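## Task

Get the black and the green supplement bottles upright into the room where arm3 and arm4 stand, away from the wall opening, and keep the drink can upright on top of the furniture it starts on. Trays travel by themselves: a loaded one runs down one roller lane and the empty one comes back along the other. It fails if either of those bottles or the can touches a roller lane while no gripper holds it. Nothing may count on the robot to stay in place at the end, and the grippers must release and pull away when finished.

## Robot and tools

SETUP. There are four identical i2rt Big YAM arms: arm1, arm2, arm3 and arm4. Each has six revolute joints, a two-finger gripper and a wrist camera that rides on top of the hand and looks toward the fingertips. Reach is about 1.0 m from the joint1 axis. arm1 and arm2 work in one room, watched by the fixed camera cam_arm1_arm2. arm3 and arm4 work in the other room, watched by cam_arm3_arm4. A wall with an opening separates the rooms, and two roller lanes carry trays through it. A loaded tray runs along one lane on its own, and the empty tray returns along the other. Loose objects can sometimes get a brief random shove.

FRAME. All positions use one shared scene frame with its origin on the floor and +z upward. The hand point is the midpoint between the fingertips. The hand's z axis runs along the fingers, and the fingers open along its y axis. The robots' foot poses are never printed, so hand positions have to be judged from images and joint readings.

execute_actions(actions, cameras). actions is a list holding one action, or nothing at all (an empty list only returns the state and images). The action is one object keyed by arm name ("arm1" to "arm4"). Under each name sits "joints", an object of absolute targets. These are not offsets. Every named arm starts at once, and the arms can finish at different times. The keys are:
- joint1_rad, -2.879 to 2.879: rotates the whole arm about its foot. Positive is counter-clockwise seen from above, and 0 points the arm the way its foot faces.
- joint2_rad, 0 to 3.141: shoulder. At 0 the upper arm lies roughly level and points backward. Increasing it raises the arm up and then forward.
- joint3_rad, 0 to 3.019: elbow. 0 is fully folded, and larger values open it.
- joint4_rad, -1.692 to 1.57: hand pitch. Positive tilts the fingers upward.
- joint5_rad, -1.57 to 1.57: sideways hand swing. Positive goes to the arm's right.
- joint6_rad, -2.094 to 2.094: hand roll. Positive is clockwise when viewed from behind the hand.
- gripper_m, 0 to 0.093: the fingertip gap in metres.
The tolerances for counting a joint as done are ±0.045, 0.14, 0.09, 0.055, 0.03 and 0.035 rad for joints 1 to 6, and ±0.003 m for the gripper. Any joint or arm you leave out keeps its previous target and may still be pushing toward it. An unknown key or an out-of-range number rejects the whole call, and nothing moves. One action lasts at most 15 s. Joints move at different speeds, so the hand can sweep a wide path between two postures. cameras is a list chosen from arm1_cam_wrist, arm2_cam_wrist, arm3_cam_wrist, arm4_cam_wrist, cam_arm1_arm2, cam_arm3_arm4 and "all". If it is omitted, null or "all", every camera is returned. An empty list returns no images. Images are 672x504 px.

wait(seconds): from 0 to 10 s. It commands nothing, lets the scene run, and then returns the same state and images.

zoom_image(camera, region): gives an enlarged view of that camera's latest full image. region is [x0, y0, x1, y1] in pixels with the origin at the top-left, and it can be at most 504x504.

read_manual(section): returns only the "licences" text. It moves nothing.

finished_scene(scene): closes scene 1 or 2 for good and reports whether the task succeeded. The goal must already hold without help from any robot.

RESULTS. joint_positions lists each joint's reading. joint_status tells how each commanded motion ended:
- "off_target": the joint stopped short of its target and may keep pushing.
- "contact_stop" or "time_out": the joint holds where it stopped. A timed-out joint may keep a target near its current spot and keep pushing, and on_its_own will list it. To relieve the push, command the joint to its reported position.
- "not_followed": a safety check blocked the arm's targets. This comes with a "joint command not followed" line and usually a "cause:". The gripper part still runs. Blocked targets may be retried with later actions until you send valid ones.
- "limit_stop_at_motor_heat": the arm was halted by overheating. Resend the target.
In on_its_own, "held at" gives a joint's current target, not its position. Joint torques are raw drive outputs. They are noisy and offset, so they are only a rough hint of load or contact. A MOTOR HOT line appears from 85 °C. At 100 °C an OVER-TEMPERATURE FAULT drops that arm until it cools. When a result reports a stop, the remaining execute_actions, wait and finished_scene calls in that same reply are skipped. The simulation keeps running while you think, and the arms hold their last command meanwhile. A small new target very close to the current reading may not move a joint at all.

CAUTIONS. Arms never stop on their own at contact. They keep pressing, which is forceful and heats the motors, so do not hold loads or press longer than needed. Any hard squeeze between two robots ends the run as a failure, and hard collisions can too. The anti-collision check may react too late, and it ignores fingers, gripper housings and wrist cameras. No state line shows robots touching. Dropping things, slamming, knocking objects out of the work area or onto the floor, or letting the two bottles or the can rest on a roller lane unheld will all fail the task or lower its quality. Camera calibration is approximate, to within a few degrees and millimetres, and wrist-camera poses also inherit errors from the joint readings.

Each tool is called after ">>>" as name(argument=value, ...), one argument or row to a line, values as JSON.

## Session

I'll start by observing the scene.

>>> execute_actions(
  actions=[],
)

Scene clock: 0.00 s.
Joint torques (N m, as the arm reports them, + toward a larger angle): no reading
arm1.joint_positions: joint1_rad=-0.019 joint2_rad=+0.545 joint3_rad=+1.650 joint4_rad=-1.421 joint5_rad=-0.185 joint6_rad=-0.022 gripper_m=+0.094
arm1.joint_status: not commanded
arm1.hand: x=-1.1614 y=-0.4583 z=+1.5125 quat_wxyz=(-0.379, +0.604, -0.540, -0.446) (m; scene frame)
arm2.joint_positions: joint1_rad=+0.560 joint2_rad=+0.387 joint3_rad=+1.530 joint4_rad=-1.139 joint5_rad=-0.220 joint6_rad=-0.711 gripper_m=+0.095
arm2.joint_status: not commanded
arm2.hand: x=-1.6804 y=+0.2213 z=+1.6011 quat_wxyz=(-0.703, +0.482, -0.522, -0.021) (m; scene frame)
arm3.joint_positions: joint1_rad=-0.498 joint2_rad=+0.561 joint3_rad=+1.377 joint4_rad=-1.318 joint5_rad=+0.257 joint6_rad=-0.114 gripper_m=+0.094
arm3.joint_status: not commanded
arm3.hand: x=+1.3160 y=-0.4417 z=+1.4794 quat_wxyz=(-0.499, +0.411, -0.752, -0.129) (m; scene frame)
arm4.joint_positions: joint1_rad=-0.443 joint2_rad=+0.586 joint3_rad=+1.673 joint4_rad=-1.250 joint5_rad=-0.260 joint6_rad=+0.641 gripper_m=+0.094
arm4.joint_status: not commanded
arm4.hand: x=+1.5866 y=+0.1524 z=+1.5753 quat_wxyz=(-0.175, -0.696, +0.304, +0.627) (m; scene frame)
pictures: arm1_cam_wrist, arm2_cam_wrist, arm3_cam_wrist, arm4_cam_wrist, cam_arm1_arm2, cam_arm3_arm4
Images, in order (width x height): arm1_cam_wrist 672x504, arm2_cam_wrist 672x504, arm3_cam_wrist 672x504, arm4_cam_wrist 672x504, cam_arm1_arm2 672x504, cam_arm3_arm4 672x504.

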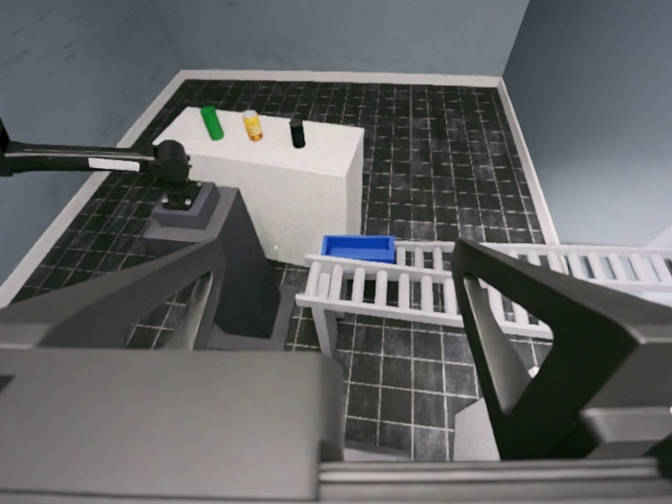

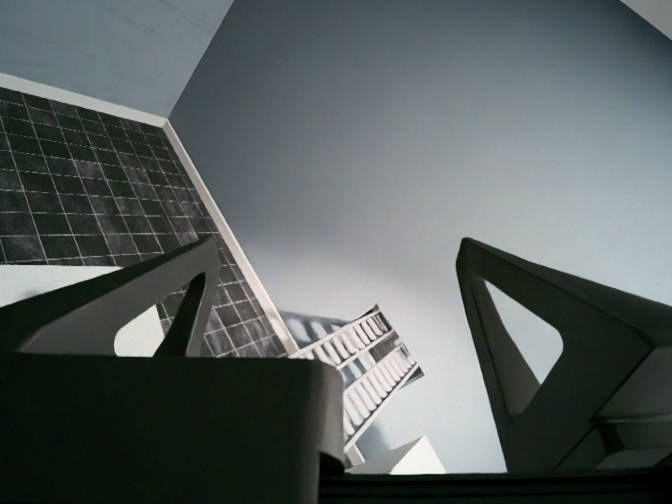

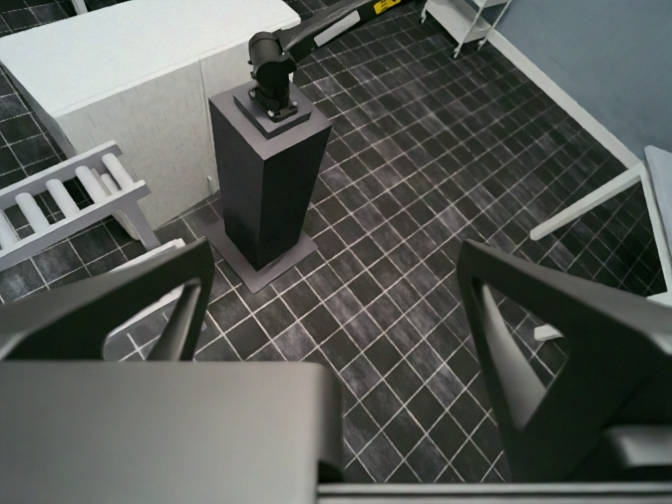

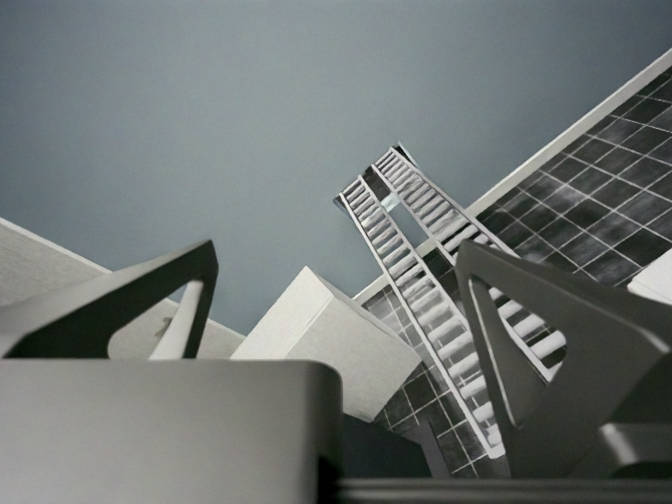

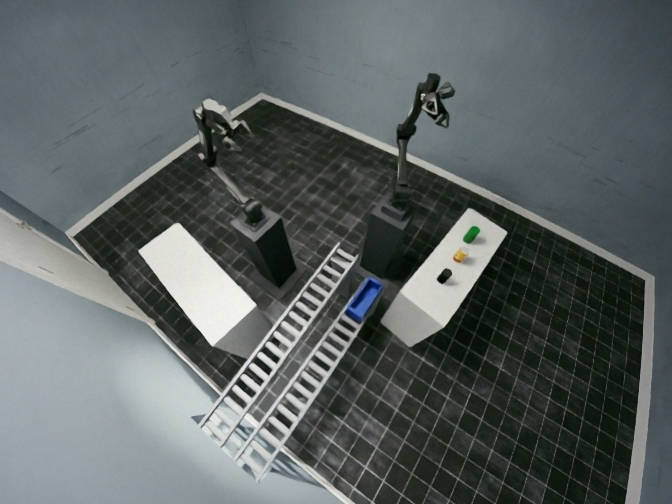

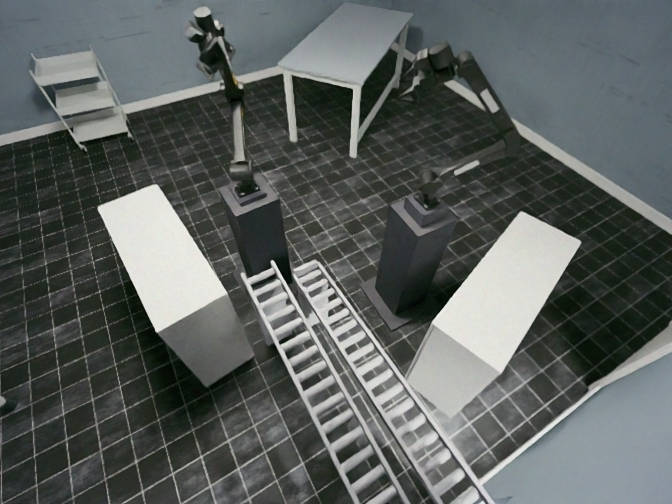

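>>> zoom_image(
  camera="cam_arm1_arm2",
  region=[300, 190, 520, 355],
)

>>> zoom_image(
  camera="arm1_cam_wrist",
  region=[140, 90, 460, 330],
)

>>> zoom_image(
  camera="cam_arm3_arm4",
  region=[200, 170, 480, 380],
)

Region (300, 190, 520, 355) of cam_arm1_arm2's 672x504 image, scaled by 2.291, with more detail than that image has; it fills the top 378 rows of this view, and the rest is white.

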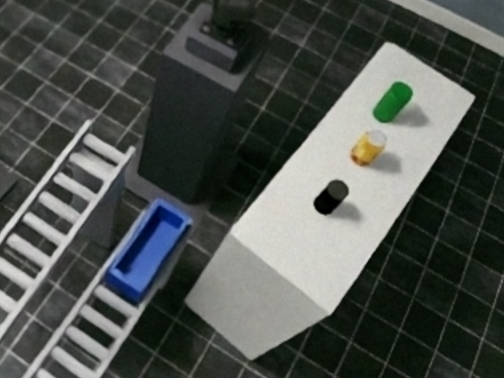

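Region (140, 90, 460, 330) of arm1_cam_wrist's 672x504 image, scaled by 1.575, with more detail than that image has; it fills the top 378 rows of this view, and the rest is white.

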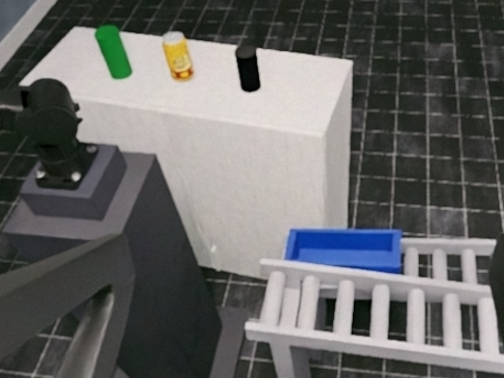

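Region (200, 170, 480, 380) of cam_arm3_arm4's 672x504 image, scaled by 1.800, with more detail than that image has; it fills the top 378 rows of this view, and the rest is white.

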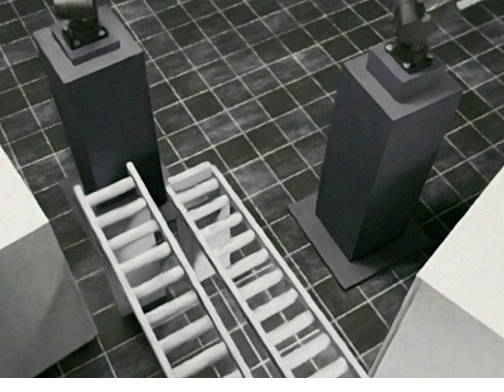

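>>> execute_actions(
  actions=[
    {"arm2": {"joints": {"joint1_rad": 0.215, "joint2_rad": 1.443, "joint3_rad": 0.505, "joint4_rad": -0.062, "joint5_rad": 0, "joint6_rad": 0}}, "arm1": {"joints": {"joint1_rad": -0.223, "joint2_rad": 1.828, "joint3_rad": 1.417, "joint4_rad": -0.889, "joint5_rad": 0, "joint6_rad": 0}}},
  ],
  cameras=["arm1_cam_wrist", "arm2_cam_wrist", "cam_arm1_arm2"],
)

Scene clock: 100.57 s.
Joint torques (N m, as the arm reports them, + toward a larger angle): arm1=[ -0.26 -18.66   7.62   1.03   0.05   0.14] | arm2=[-1.28 -5.58  6.84  1.49  0.06  0.21] | arm3=[-0.22  3.34 11.24  2.25  0.07 -0.02] | arm4=[ 1.48  6.38  5.96  1.76 -0.07 -0.18]
arm1.joint_positions: joint1_rad=-0.218 joint2_rad=+1.826 joint3_rad=+1.421 joint4_rad=-0.907 joint5_rad=-0.002 joint6_rad=-0.013 gripper_m=+0.094
arm1.joint_status: all done
arm1.hand: x=-0.9806 y=-0.0212 z=+0.9524 quat_wxyz=(-0.105, +0.613, -0.780, -0.072) (m; scene frame)
arm2.joint_positions: joint1_rad=+0.226 joint2_rad=+1.438 joint3_rad=+0.510 joint4_rad=-0.078 joint5_rad=-0.002 joint6_rad=-0.011 gripper_m=+0.095
arm2.joint_status: all done
arm2.hand: x=-1.3582 y=+0.2177 z=+0.9152 quat_wxyz=(-0.273, +0.113, -0.955, -0.025) (m; scene frame)
arm3.joint_positions: joint1_rad=-0.498 joint2_rad=+0.561 joint3_rad=+1.377 joint4_rad=-1.318 joint5_rad=+0.257 joint6_rad=-0.114 gripper_m=+0.094
arm3.joint_status: not commanded
arm3.hand: x=+1.3160 y=-0.4417 z=+1.4794 quat_wxyz=(-0.499, +0.411, -0.752, -0.129) (m; scene frame)
arm4.joint_positions: joint1_rad=-0.443 joint2_rad=+0.586 joint3_rad=+1.673 joint4_rad=-1.250 joint5_rad=-0.260 joint6_rad=+0.641 gripper_m=+0.094
arm4.joint_status: not commanded
arm4.hand: x=+1.5866 y=+0.1524 z=+1.5753 quat_wxyz=(-0.175, -0.696, +0.304, +0.627) (m; scene frame)
pictures: arm1_cam_wrist, arm2_cam_wrist, cam_arm1_arm2
camera_calibration (this result's frames):
arm1_cam_wrist: T_world_to_cam=[[0.970354, -0.241658, 0.00384439, 0.948182], [-0.226551, -0.903922, 0.362767, -0.583535], [-0.0841904, -0.352883, -0.931872, 0.922888], [0, 0, 0, 1]] pos_world=[-0.974574, 0.0273375, 1.06806]
arm2_cam_wrist: T_world_to_cam=[[0.226325, -0.97377, 0.0234267, 0.496217], [-0.971551, -0.223957, 0.0770159, -1.33682], [-0.0697492, -0.0401909, -0.996755, 0.949969], [0, 0, 0, 1]] pos_world=[-1.34484, 0.221991, 1.03822]
Images, in order (width x height): arm1_cam_wrist 672x504, arm2_cam_wrist 672x504, cam_arm1_arm2 672x504.

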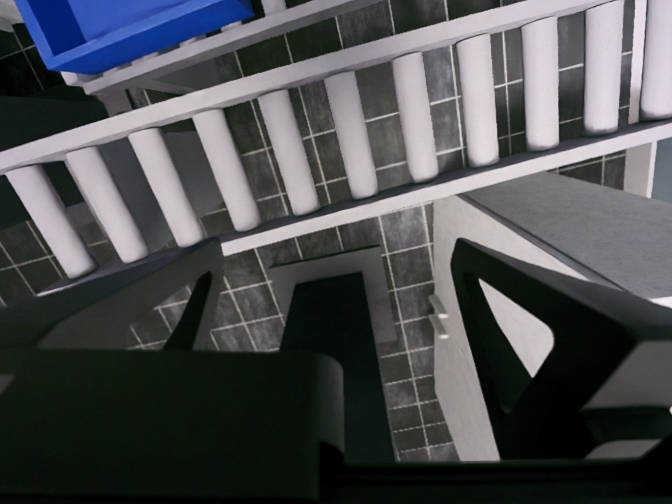

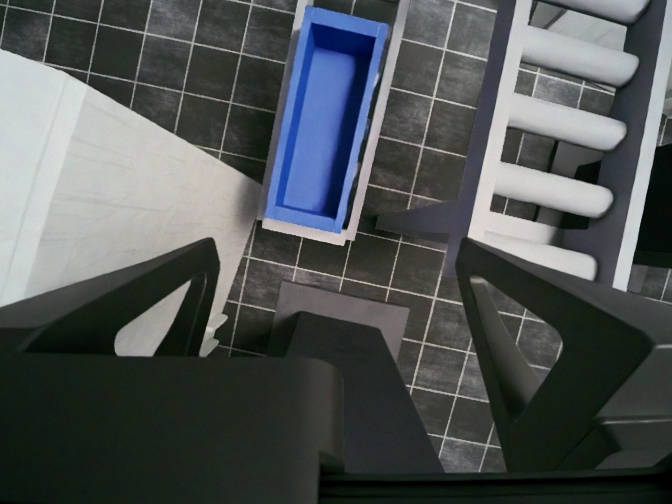

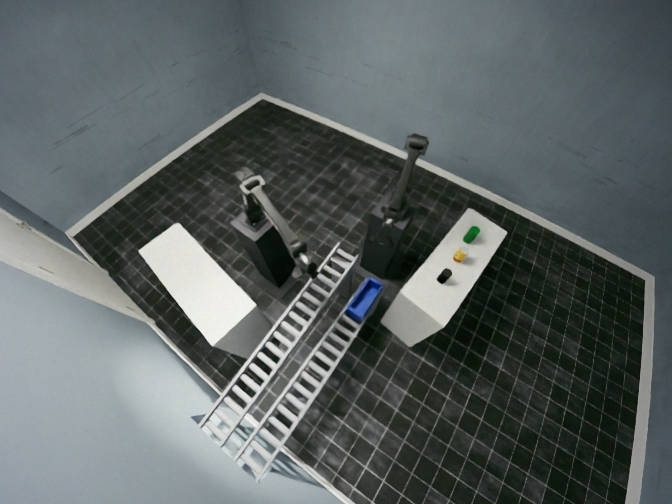

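>>> zoom_image(
  camera="arm2_cam_wrist",
  region=[230, 0, 480, 260],
)

>>> zoom_image(
  camera="arm1_cam_wrist",
  region=[0, 0, 340, 300],
)

Region (230, 0, 480, 260) of arm2_cam_wrist's 672x504 image, scaled by 1.938, with more detail than that image has; it fills the left 485 columns of this view, and the rest is white.

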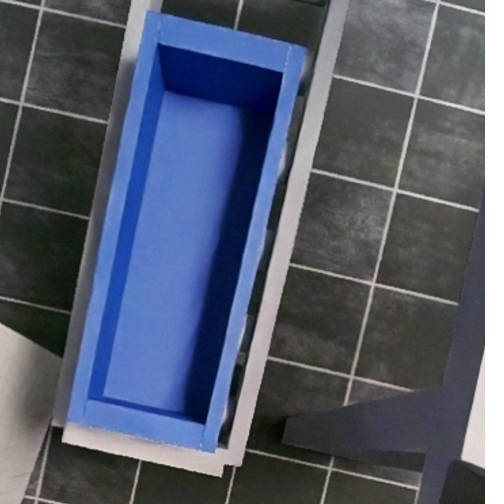

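Region (0, 0, 340, 300) of arm1_cam_wrist's 672x504 image, scaled by 1.482, with more detail than that image has; it fills the top 445 rows of this view, and the rest is white.

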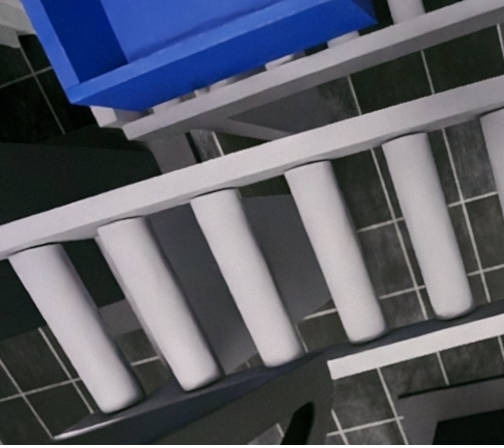

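>>> zoom_image(
  camera="arm2_cam_wrist",
  region=[420, 0, 672, 300],
)

>>> zoom_image(
  camera="arm1_cam_wrist",
  region=[220, 20, 480, 260],
)

Region (420, 0, 672, 300) of arm2_cam_wrist's 672x504 image, scaled by 1.680, with more detail than that image has; it fills the left 423 columns of this view, and the rest is white.

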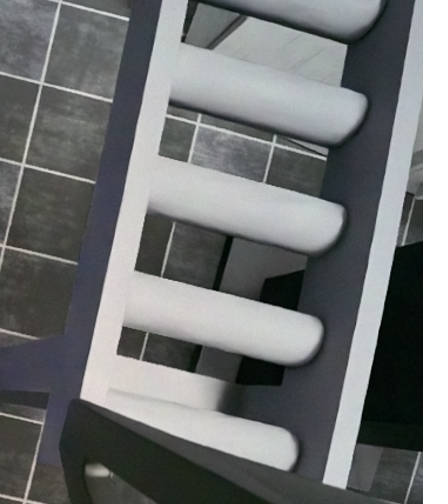

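Region (220, 20, 480, 260) of arm1_cam_wrist's 672x504 image, scaled by 1.938, with more detail than that image has; it fills the top 465 rows of this view, and the rest is white.

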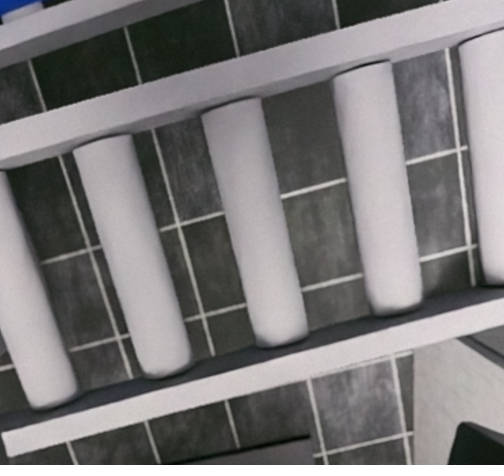

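>>> execute_actions(
  actions=[
    {"arm2": {"joints": {"joint1_rad": 0.327, "joint2_rad": 2.436, "joint3_rad": 1.377, "joint4_rad": -0.441, "joint5_rad": 0, "joint6_rad": 0.323, "gripper_m": 0.05}}, "arm1": {"joints": {"joint1_rad": -0.964, "joint2_rad": 1.155, "joint3_rad": 0.59, "joint4_rad": 0.75, "joint5_rad": 0, "joint6_rad": 0}}},
  ],
  cameras=["arm1_cam_wrist", "arm2_cam_wrist", "cam_arm1_arm2"],
)

Scene clock: 208.77 s.
Joint torques (N m, as the arm reports them, + toward a larger angle): arm1=[-0.04 -7.89  7.52  2.23 -0.12  0.11] | arm2=[  0.12 -16.34   7.83  -0.05   0.09   0.15] | arm3=[-0.24  3.28 11.22  2.12  0.05 -0.02] | arm4=[ 1.72  6.17  5.94  1.78 -0.05 -0.18]
arm1.joint_positions: joint1_rad=-0.960 joint2_rad=+1.152 joint3_rad=+0.600 joint4_rad=+0.724 joint5_rad=+0.002 joint6_rad=-0.011 gripper_m=+0.094
arm1.joint_status: all done
arm1.hand: x=-0.7158 y=-0.3275 z=+1.2125 quat_wxyz=(-0.738, +0.189, -0.613, -0.209) (m; scene frame)
arm2.joint_positions: joint1_rad=+0.321 joint2_rad=+2.450 joint3_rad=+1.350 joint4_rad=-0.435 joint5_rad=-0.001 joint6_rad=+0.313 gripper_m=+0.050
arm2.joint_status: all done
arm2.hand: x=-1.2381 y=+0.2943 z=+0.6455 quat_wxyz=(-0.013, +0.002, -1.000, +0.000) (m; scene frame)
arm3.joint_positions: joint1_rad=-0.498 joint2_rad=+0.561 joint3_rad=+1.377 joint4_rad=-1.318 joint5_rad=+0.257 joint6_rad=-0.114 gripper_m=+0.094
arm3.joint_status: not commanded
arm3.hand: x=+1.3160 y=-0.4417 z=+1.4794 quat_wxyz=(-0.499, +0.411, -0.752, -0.129) (m; scene frame)
arm4.joint_positions: joint1_rad=-0.443 joint2_rad=+0.586 joint3_rad=+1.673 joint4_rad=-1.250 joint5_rad=-0.260 joint6_rad=+0.641 gripper_m=+0.094
arm4.joint_status: not commanded
arm4.hand: x=+1.5866 y=+0.1524 z=+1.5753 quat_wxyz=(-0.175, -0.696, +0.304, +0.627) (m; scene frame)
pictures: arm1_cam_wrist, arm2_cam_wrist, cam_arm1_arm2
camera_calibration (this result's frames):
arm1_cam_wrist: T_world_to_cam=[[0.550105, -0.8349, 0.0180642, 0.103901], [-0.352176, -0.25155, -0.901496, 0.76186], [0.757203, 0.489556, -0.432411, 1.35209], [0, 0, 0, 1]] pos_world=[-0.812653, -0.383531, 1.26959]
arm2_cam_wrist: T_world_to_cam=[[0.00544996, -0.999938, 0.00970545, 0.292998], [-0.822118, 0.00104502, 0.569316, -1.38123], [-0.569291, -0.0110818, -0.822062, -0.0472527], [0, 0, 0, 1]] pos_world=[-1.16403, 0.293899, 0.744667]
Images, in order (width x height): arm1_cam_wrist 672x504, arm2_cam_wrist 672x504, cam_arm1_arm2 672x504.

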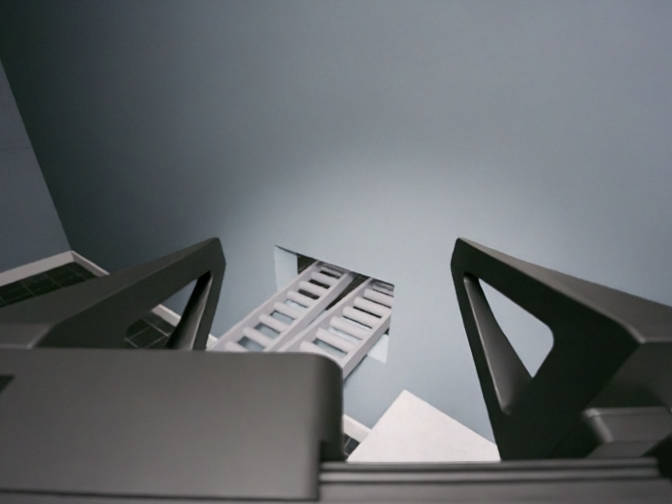

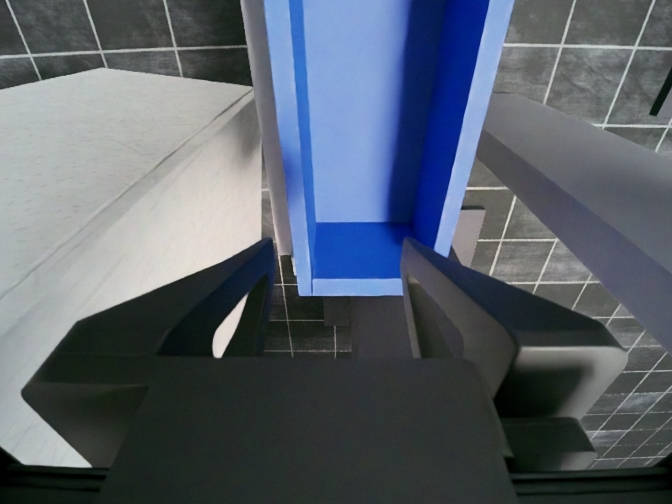

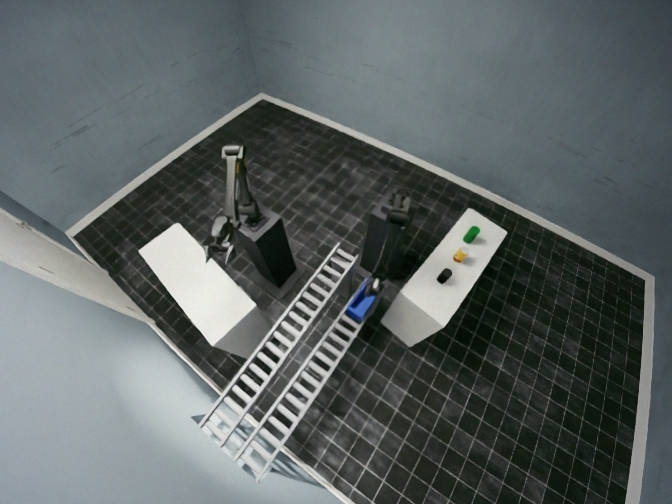

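>>> zoom_image(
  camera="arm2_cam_wrist",
  region=[230, 60, 530, 320],
)

>>> zoom_image(
  camera="arm1_cam_wrist",
  region=[220, 220, 440, 380],
)

Region (230, 60, 530, 320) of arm2_cam_wrist's 672x504 image, scaled by 1.680, with more detail than that image has; it fills the top 437 rows of this view, and the rest is white.

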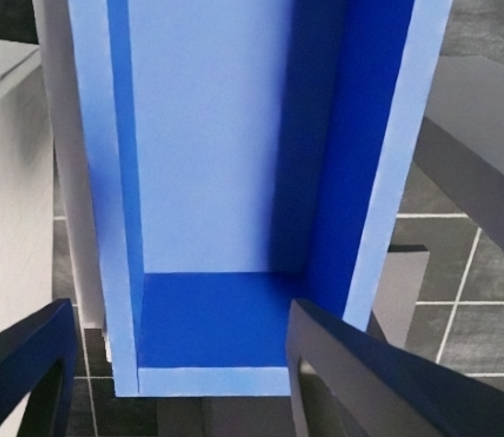

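Region (220, 220, 440, 380) of arm1_cam_wrist's 672x504 image, scaled by 2.291, with more detail than that image has; it fills the top 367 rows of this view, and the rest is white.

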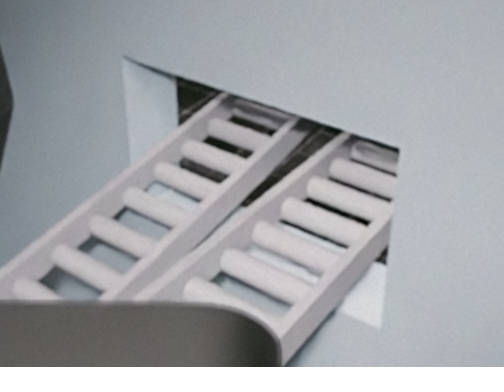

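>>> execute_actions(
  actions=[
    {"arm2": {"joints": {"joint1_rad": 0.358, "joint2_rad": 2.734, "joint3_rad": 1.624, "joint4_rad": -0.348, "joint5_rad": 0, "joint6_rad": 0.36, "gripper_m": 0.06}}, "arm1": {"joints": {"joint1_rad": -0.178, "joint2_rad": 1.99, "joint3_rad": 1.09, "joint4_rad": -0.085, "joint5_rad": 0, "joint6_rad": 0, "gripper_m": 0.0}}},
  ],
  cameras=["arm1_cam_wrist", "arm2_cam_wrist", "cam_arm1_arm2"],
)

Scene clock: 254.40 s.
Joint torques (N m, as the arm reports them, + toward a larger angle): arm1=[ -0.18 -18.8    7.18   0.38   0.05   0.11] | arm2=[  1.   -17.19   6.74   0.25   0.04   0.2 ] | arm3=[-0.52  3.17 11.28  2.14  0.07 -0.03] | arm4=[ 1.65  6.18  5.93  1.78 -0.06 -0.18]
arm1.joint_positions: joint1_rad=-0.175 joint2_rad=+1.997 joint3_rad=+1.068 joint4_rad=-0.071 joint5_rad=-0.002 joint6_rad=-0.010 gripper_m=+0.000
arm1.joint_status: all done
arm1.hand: x=-1.0027 y=-0.0120 z=+0.7949 quat_wxyz=(-0.222, +0.609, -0.742, -0.170) (m; scene frame)
arm2.joint_positions: joint1_rad=+0.347 joint2_rad=+2.748 joint3_rad=+1.605 joint4_rad=-0.351 joint5_rad=-0.001 joint6_rad=+0.350 gripper_m=+0.060
arm2.joint_status: all done
arm2.hand: x=-1.2095 y=+0.3182 z=+0.5314 quat_wxyz=(-0.032, -0.003, -0.999, -0.007) (m; scene frame)
arm3.joint_positions: joint1_rad=-0.498 joint2_rad=+0.561 joint3_rad=+1.377 joint4_rad=-1.318 joint5_rad=+0.257 joint6_rad=-0.114 gripper_m=+0.094
arm3.joint_status: not commanded
arm3.hand: x=+1.3160 y=-0.4417 z=+1.4794 quat_wxyz=(-0.499, +0.411, -0.752, -0.129) (m; scene frame)
arm4.joint_positions: joint1_rad=-0.443 joint2_rad=+0.586 joint3_rad=+1.673 joint4_rad=-1.250 joint5_rad=-0.260 joint6_rad=+0.641 gripper_m=+0.094
arm4.joint_status: not commanded
arm4.hand: x=+1.5866 y=+0.1524 z=+1.5753 quat_wxyz=(-0.175, -0.696, +0.304, +0.627) (m; scene frame)
pictures: arm1_cam_wrist, arm2_cam_wrist, cam_arm1_arm2
camera_calibration (this result's frames):
arm1_cam_wrist: T_world_to_cam=[[0.979883, -0.199502, 0.00538974, 0.981304], [-0.199464, -0.978082, 0.0597527, -0.255987], [-0.00664916, -0.0596257, -0.998199, 0.911535], [0, 0, 0, 1]] pos_world=[-1.00656, -0.000253398, 0.9199]
arm2_cam_wrist: T_world_to_cam=[[-0.00489368, -0.999974, -0.00536776, 0.313364], [-0.843162, 0.00124018, 0.537658, -1.30149], [-0.537637, 0.00715702, -0.843146, -0.0807989], [0, 0, 0, 1]] pos_world=[-1.13928, 0.315549, 0.633314]
Images, in order (width x height): arm1_cam_wrist 672x504, arm2_cam_wrist 672x504, cam_arm1_arm2 672x504.

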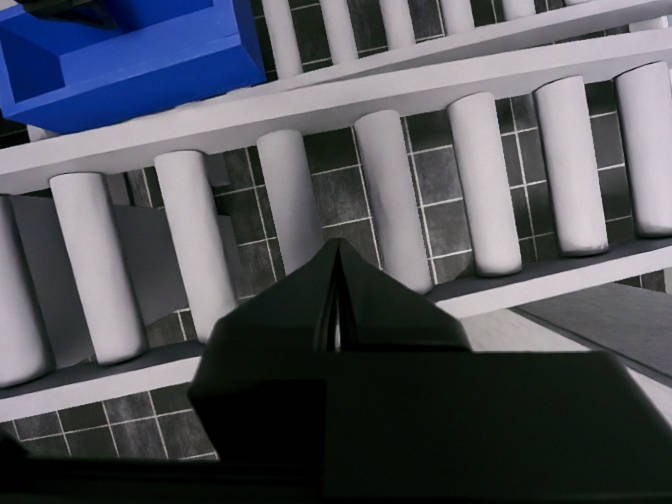

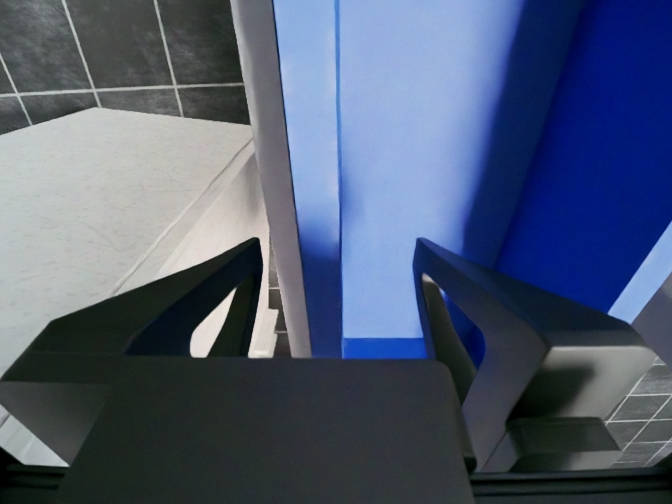

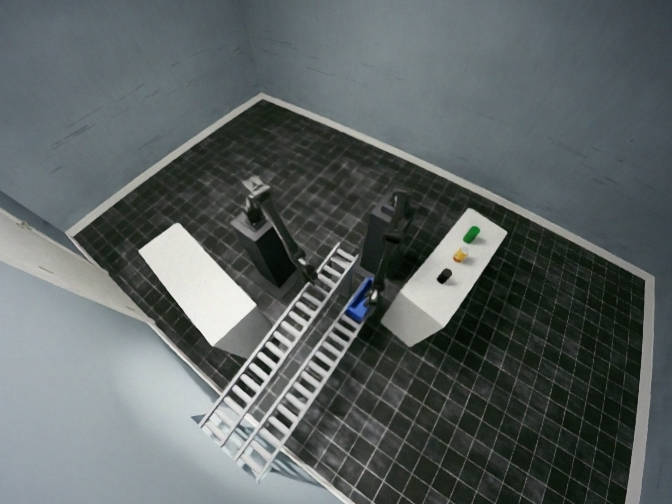

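>>> zoom_image(
  camera="arm1_cam_wrist",
  region=[0, 0, 300, 160],
)

Region (0, 0, 300, 160) of arm1_cam_wrist's 672x504 image, scaled by 1.680, with more detail than that image has; it fills the top 269 rows of this view, and the rest is white.

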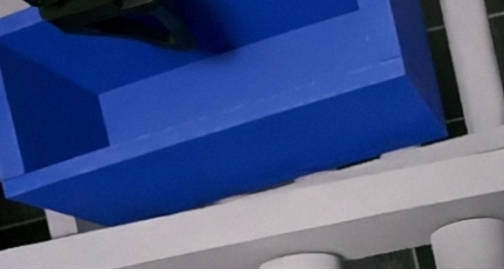

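>>> execute_actions(
  actions=[
    {"arm2": {"joints": {"gripper_m": 0.0}}, "arm1": {"joints": {"joint2_rad": 2.13, "joint3_rad": 1.105, "joint4_rad": 0.06}}},
  ],
  cameras=["arm1_cam_wrist", "arm2_cam_wrist"],
)

Scene clock: 267.60 s.
Joint torques (N m, as the arm reports them, + toward a larger angle): arm1=[ -0.18 -18.54   6.7    1.62   0.06   0.11] | arm2=[  0.33 -17.32   6.38   0.35  -0.2    0.24] | arm3=[-0.5   3.49 11.29  2.2   0.07 -0.01] | arm4=[ 1.69  6.13  5.92  1.77 -0.05 -0.17]
arm1.joint_positions: joint1_rad=-0.175 joint2_rad=+2.127 joint3_rad=+1.075 joint4_rad=+0.038 joint5_rad=-0.002 joint6_rad=-0.010 gripper_m=+0.000
arm1.joint_status: all done
arm1.hand: x=-1.0025 y=-0.0151 z=+0.7365 quat_wxyz=(-0.217, +0.611, -0.743, -0.166) (m; scene frame)
arm2.joint_positions: joint1_rad=+0.348 joint2_rad=+2.748 joint3_rad=+1.606 joint4_rad=-0.351 joint5_rad=+0.004 joint6_rad=+0.345 gripper_m=+0.011
arm2.joint_status: gripper_m off_target (ended at +0.011, target +0.000)
arm2.hand: x=-1.2085 y=+0.3181 z=+0.5319 quat_wxyz=(-0.034, +0.000, -0.999, -0.005) (m; scene frame)
arm3.joint_positions: joint1_rad=-0.498 joint2_rad=+0.561 joint3_rad=+1.377 joint4_rad=-1.318 joint5_rad=+0.257 joint6_rad=-0.114 gripper_m=+0.094
arm3.joint_status: not commanded
arm3.hand: x=+1.3160 y=-0.4417 z=+1.4794 quat_wxyz=(-0.499, +0.411, -0.752, -0.129) (m; scene frame)
arm4.joint_positions: joint1_rad=-0.443 joint2_rad=+0.586 joint3_rad=+1.673 joint4_rad=-1.250 joint5_rad=-0.260 joint6_rad=+0.641 gripper_m=+0.094
arm4.joint_status: not commanded
arm4.hand: x=+1.5866 y=+0.1524 z=+1.5753 quat_wxyz=(-0.175, -0.696, +0.304, +0.627) (m; scene frame)
pictures: arm1_cam_wrist, arm2_cam_wrist
camera_calibration (this result's frames):
arm1_cam_wrist: T_world_to_cam=[[0.97986, -0.199617, 0.00526064, 0.980905], [-0.19946, -0.977149, 0.0734533, -0.265528], [-0.00952213, -0.0730232, -0.997285, 0.849267], [0, 0, 0, 1]] pos_world=[-1.00602, -0.00163809, 0.861305]
arm2_cam_wrist: T_world_to_cam=[[0.000871636, -0.999999, -0.000652121, 0.317711], [-0.845118, -0.00108525, 0.534578, -1.3009], [-0.534579, 0.0000851622, -0.845119, -0.0727681], [0, 0, 0, 1]] pos_world=[-1.13859, 0.316305, 0.634141]
Images, in order (width x height): arm1_cam_wrist 672x504, arm2_cam_wrist 672x504.

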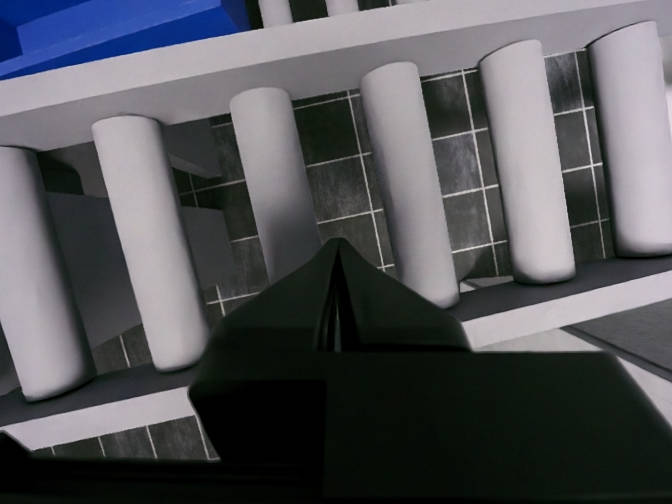

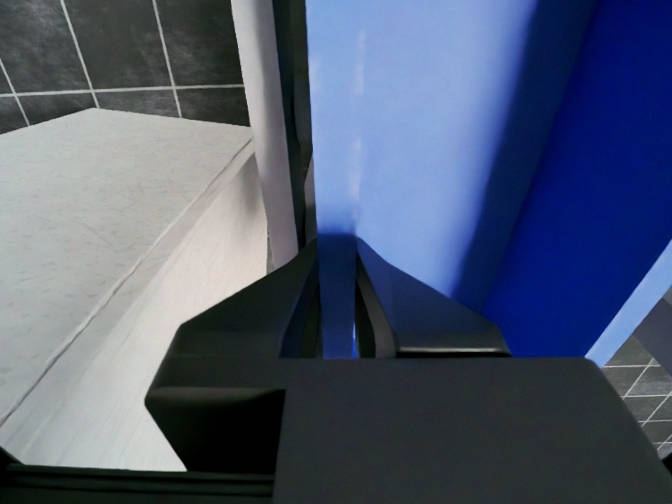

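>>> execute_actions(
  actions=[
    {"arm2": {"joints": {"joint2_rad": 2.11, "joint3_rad": 1.445, "joint4_rad": -0.891}}},
  ],
  cameras=["arm1_cam_wrist", "arm2_cam_wrist"],
)

Scene clock: 297.30 s.
Joint torques (N m, as the arm reports them, + toward a larger angle): arm1=[ -0.14 -18.72   6.75   1.65   0.04   0.11] | arm2=[  0.76 -16.24   9.02  -0.25   0.15   0.2 ] | arm3=[-0.22  3.28 11.33  2.2   0.06 -0.01] | arm4=[ 1.57  6.17  5.96  1.74 -0.06 -0.18]
arm1.joint_positions: joint1_rad=-0.175 joint2_rad=+2.127 joint3_rad=+1.075 joint4_rad=+0.038 joint5_rad=-0.002 joint6_rad=-0.010 gripper_m=+0.000
arm1.joint_status: not commanded
arm1.hand: x=-1.0025 y=-0.0151 z=+0.7365 quat_wxyz=(-0.217, +0.611, -0.743, -0.166) (m; scene frame)
arm2.joint_positions: joint1_rad=+0.348 joint2_rad=+2.124 joint3_rad=+1.436 joint4_rad=-0.882 joint5_rad=-0.002 joint6_rad=+0.350 gripper_m=+0.011
arm2.joint_status: all done
arm2.hand: x=-1.2086 y=+0.3223 z=+0.8399 quat_wxyz=(+0.004, -0.003, -1.000, +0.005) (m; scene frame)
arm3.joint_positions: joint1_rad=-0.498 joint2_rad=+0.561 joint3_rad=+1.377 joint4_rad=-1.318 joint5_rad=+0.257 joint6_rad=-0.114 gripper_m=+0.094
arm3.joint_status: not commanded
arm3.hand: x=+1.3160 y=-0.4417 z=+1.4794 quat_wxyz=(-0.499, +0.411, -0.752, -0.129) (m; scene frame)
arm4.joint_positions: joint1_rad=-0.443 joint2_rad=+0.586 joint3_rad=+1.673 joint4_rad=-1.250 joint5_rad=-0.260 joint6_rad=+0.641 gripper_m=+0.094
arm4.joint_status: not commanded
arm4.hand: x=+1.5866 y=+0.1524 z=+1.5753 quat_wxyz=(-0.175, -0.696, +0.304, +0.627) (m; scene frame)
pictures: arm1_cam_wrist, arm2_cam_wrist
camera_calibration (this result's frames):
arm1_cam_wrist: T_world_to_cam=[[0.97986, -0.199617, 0.00526064, 0.980905], [-0.19946, -0.977149, 0.0734533, -0.265528], [-0.00952213, -0.0730232, -0.997285, 0.849267], [0, 0, 0, 1]] pos_world=[-1.00602, -0.00163809, 0.861305]
arm2_cam_wrist: T_world_to_cam=[[-0.00430501, -0.999792, 0.0199357, 0.298478], [-0.802243, 0.0153545, 0.5968, -1.4713], [-0.596982, -0.0134241, -0.802143, 0.0802887], [0, 0, 0, 1]] pos_world=[-1.13112, 0.322085, 0.936522]
Images, in order (width x height): arm1_cam_wrist 672x504, arm2_cam_wrist 672x504.

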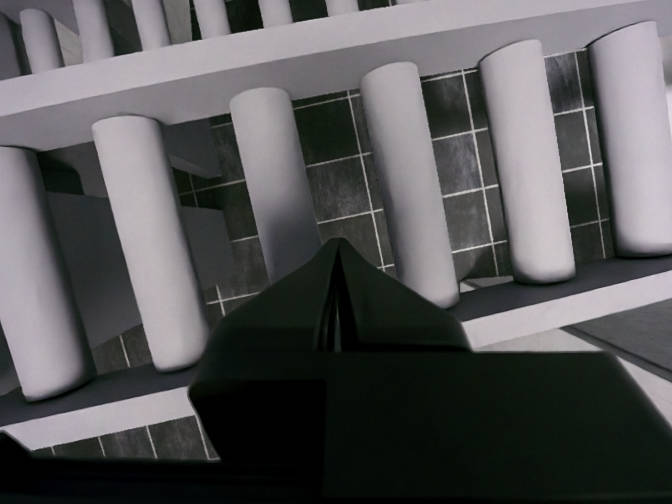

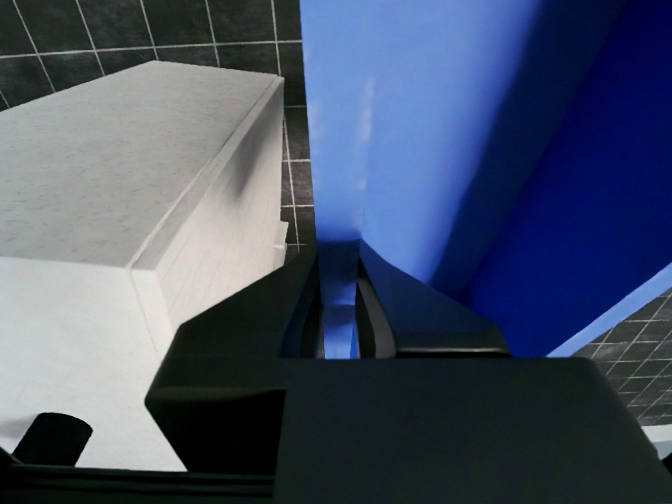

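>>> execute_actions(
  actions=[],
  cameras=["cam_arm1_arm2", "arm2_cam_wrist"],
)

>>> zoom_image(
  camera="cam_arm1_arm2",
  region=[290, 220, 450, 350],
)

Scene clock: 300.50 s.
Joint torques (N m, as the arm reports them, + toward a larger angle): arm1=[ -0.01 -18.54   6.77   1.63   0.05   0.11] | arm2=[  0.65 -16.56   8.91  -0.24   0.11   0.13] | arm3=[-0.15  3.07 11.29  2.18  0.08 -0.03] | arm4=[ 1.83  6.09  5.91  1.75 -0.06 -0.18]
arm1.joint_positions: joint1_rad=-0.175 joint2_rad=+2.127 joint3_rad=+1.075 joint4_rad=+0.038 joint5_rad=-0.002 joint6_rad=-0.010 gripper_m=+0.000
arm1.joint_status: not commanded
arm1.hand: x=-1.0025 y=-0.0151 z=+0.7365 quat_wxyz=(-0.217, +0.611, -0.743, -0.166) (m; scene frame)
arm2.joint_positions: joint1_rad=+0.348 joint2_rad=+2.124 joint3_rad=+1.436 joint4_rad=-0.882 joint5_rad=-0.002 joint6_rad=+0.350 gripper_m=+0.011
arm2.joint_status: all done
arm2.hand: x=-1.2086 y=+0.3223 z=+0.8399 quat_wxyz=(+0.004, -0.003, -1.000, +0.005) (m; scene frame)
arm3.joint_positions: joint1_rad=-0.498 joint2_rad=+0.561 joint3_rad=+1.377 joint4_rad=-1.318 joint5_rad=+0.257 joint6_rad=-0.114 gripper_m=+0.094
arm3.joint_status: not commanded
arm3.hand: x=+1.3160 y=-0.4417 z=+1.4794 quat_wxyz=(-0.499, +0.411, -0.752, -0.129) (m; scene frame)
arm4.joint_positions: joint1_rad=-0.443 joint2_rad=+0.586 joint3_rad=+1.673 joint4_rad=-1.250 joint5_rad=-0.260 joint6_rad=+0.641 gripper_m=+0.094
arm4.joint_status: not commanded
arm4.hand: x=+1.5866 y=+0.1524 z=+1.5753 quat_wxyz=(-0.175, -0.696, +0.304, +0.627) (m; scene frame)
pictures: arm2_cam_wrist, cam_arm1_arm2
camera_calibration (this result's frames):
arm2_cam_wrist: T_world_to_cam=[[-0.00468646, -0.99979, 0.0199386, 0.298014], [-0.80224, 0.0156622, 0.596796, -1.47139], [-0.596984, -0.0131987, -0.802145, 0.0802159], [0, 0, 0, 1]] pos_world=[-1.13112, 0.322056, 0.936523]
Images, in order (width x height): arm2_cam_wrist 672x504, cam_arm1_arm2 672x504.

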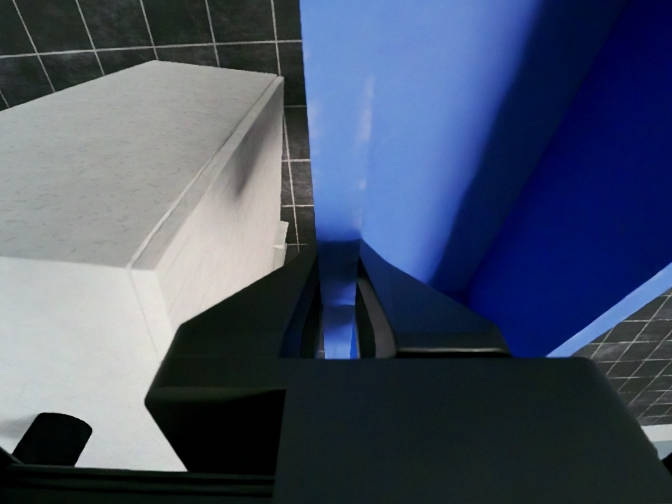

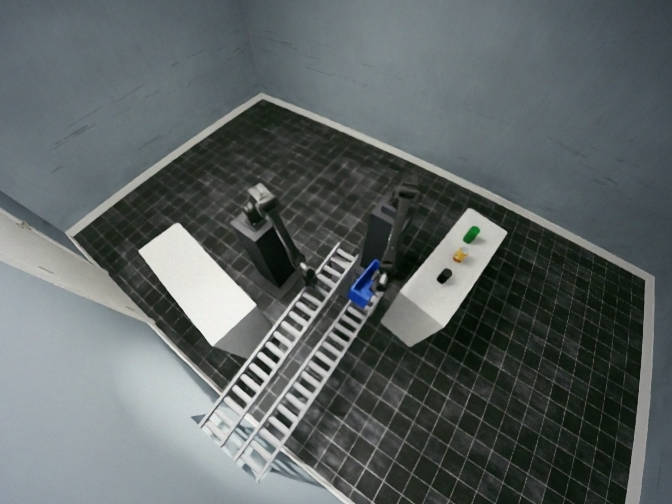

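Region (290, 220, 450, 350) of cam_arm1_arm2's 672x504 image, scaled by 3.150, with more detail than that image has; it fills the top 410 rows of this view, and the rest is white.

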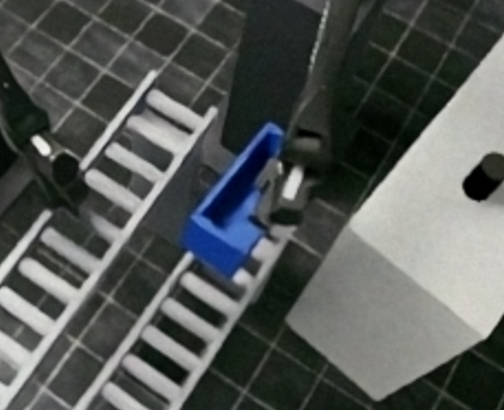

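>>> execute_actions(
  actions=[
    {"arm2": {"joints": {"joint1_rad": -0.115, "joint2_rad": 2.22, "joint3_rad": 1.685, "joint4_rad": -1.32, "joint6_rad": -0.12}}, "arm1": {"joints": {"joint1_rad": -0.245, "joint6_rad": 1.57}}},
  ],
  cameras=["arm1_cam_wrist", "arm2_cam_wrist", "cam_arm1_arm2"],
)

Scene clock: 324.40 s.
Joint torques (N m, as the arm reports them, + toward a larger angle): arm1=[  0.63 -18.52   6.74   1.58   0.1    0.08] | arm2=[ -0.75 -18.1   11.52  -1.05   0.08  -0.03] | arm3=[-0.63  3.18 11.25  2.16  0.06 -0.01] | arm4=[ 1.61  6.1   5.94  1.74 -0.05 -0.18]
arm1.joint_positions: joint1_rad=-0.253 joint2_rad=+2.127 joint3_rad=+1.075 joint4_rad=+0.038 joint5_rad=-0.001 joint6_rad=+1.556 gripper_m=+0.000
arm1.joint_status: all done
arm1.hand: x=-0.9574 y=-0.0266 z=+0.7371 quat_wxyz=(-0.048, -0.129, -0.953, -0.269) (m; scene frame)
arm2.joint_positions: joint1_rad=-0.110 joint2_rad=+2.243 joint3_rad=+1.650 joint4_rad=-1.305 joint5_rad=-0.002 joint6_rad=-0.114 gripper_m=+0.011
arm2.joint_status: all done
arm2.hand: x=-1.2039 y=+0.0665 z=+0.8526 quat_wxyz=(+0.165, -0.001, -0.986, -0.013) (m; scene frame)
arm3.joint_positions: joint1_rad=-0.498 joint2_rad=+0.561 joint3_rad=+1.377 joint4_rad=-1.318 joint5_rad=+0.257 joint6_rad=-0.114 gripper_m=+0.094
arm3.joint_status: not commanded
arm3.hand: x=+1.3160 y=-0.4417 z=+1.4794 quat_wxyz=(-0.499, +0.411, -0.752, -0.129) (m; scene frame)
arm4.joint_positions: joint1_rad=-0.443 joint2_rad=+0.586 joint3_rad=+1.673 joint4_rad=-1.250 joint5_rad=-0.260 joint6_rad=+0.641 gripper_m=+0.094
arm4.joint_status: not commanded
arm4.hand: x=+1.5866 y=+0.1524 z=+1.5753 quat_wxyz=(-0.175, -0.696, +0.304, +0.627) (m; scene frame)
pictures: arm1_cam_wrist, arm2_cam_wrist, cam_arm1_arm2
camera_calibration (this result's frames):
arm1_cam_wrist: T_world_to_cam=[[-0.224959, -0.814519, -0.534745, 0.16256], [-0.873663, -0.0743684, 0.480814, -1.18956], [-0.4314, 0.57535, -0.694886, 0.239938], [0, 0, 0, 1]] pos_world=[-0.899201, -0.0941059, 0.825617]
arm2_cam_wrist: T_world_to_cam=[[-0.00237989, -0.999834, -0.0180722, 0.0772866], [-0.570001, -0.0134926, 0.821533, -1.38134], [-0.821641, 0.0122563, -0.569874, -0.380351], [0, 0, 0, 1]] pos_world=[-1.09969, 0.0632976, 0.919463]
Images, in order (width x height): arm1_cam_wrist 672x504, arm2_cam_wrist 672x504, cam_arm1_arm2 672x504.

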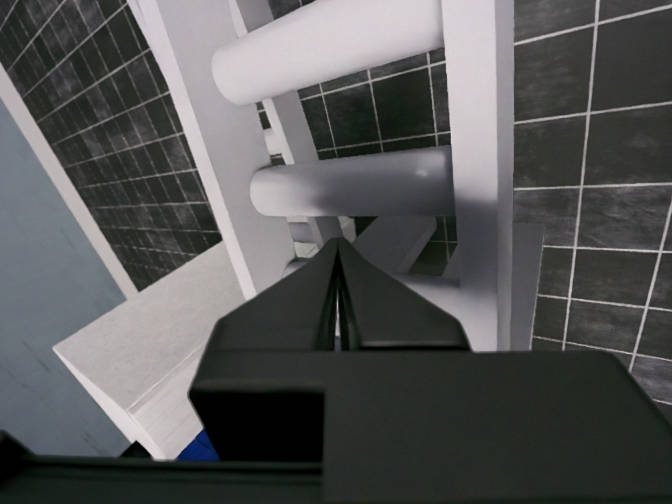

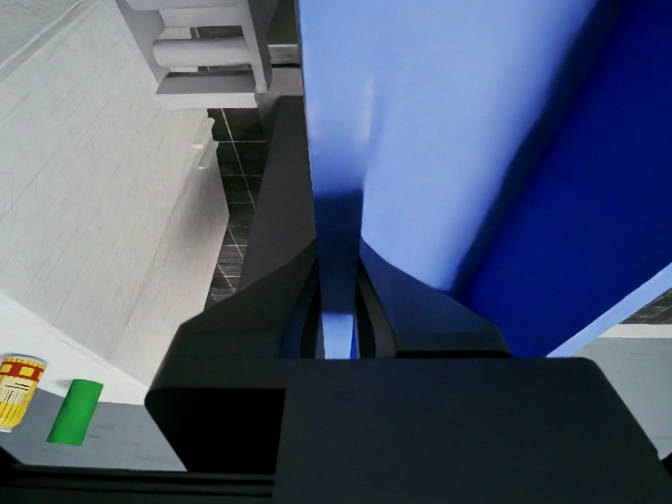

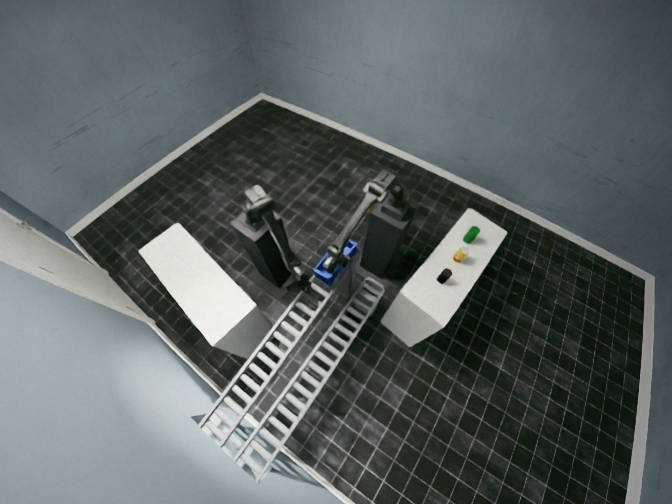

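>>> zoom_image(
  camera="arm2_cam_wrist",
  region=[180, 0, 400, 280],
)

>>> zoom_image(
  camera="cam_arm1_arm2",
  region=[270, 210, 410, 320],
)

Region (180, 0, 400, 280) of arm2_cam_wrist's 672x504 image, scaled by 1.800, with more detail than that image has; it fills the left 396 columns of this view, and the rest is white.

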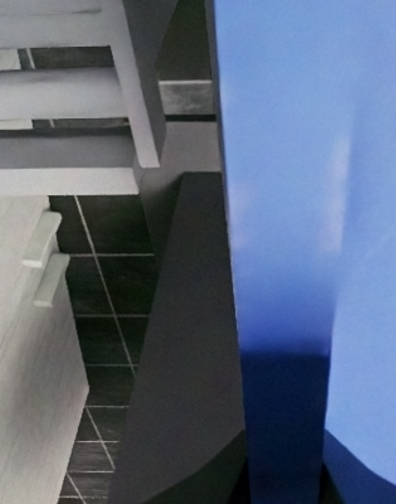

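Region (270, 210, 410, 320) of cam_arm1_arm2's 672x504 image, scaled by 3.600, with more detail than that image has; it fills the top 396 rows of this view, and the rest is white.

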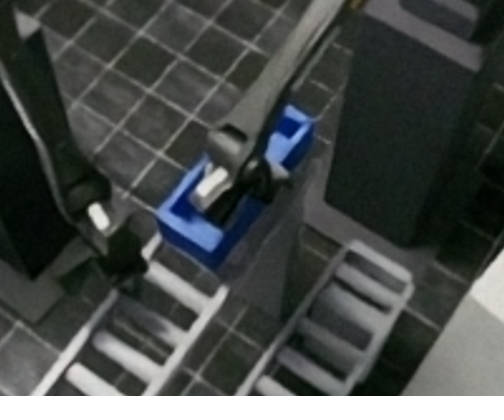

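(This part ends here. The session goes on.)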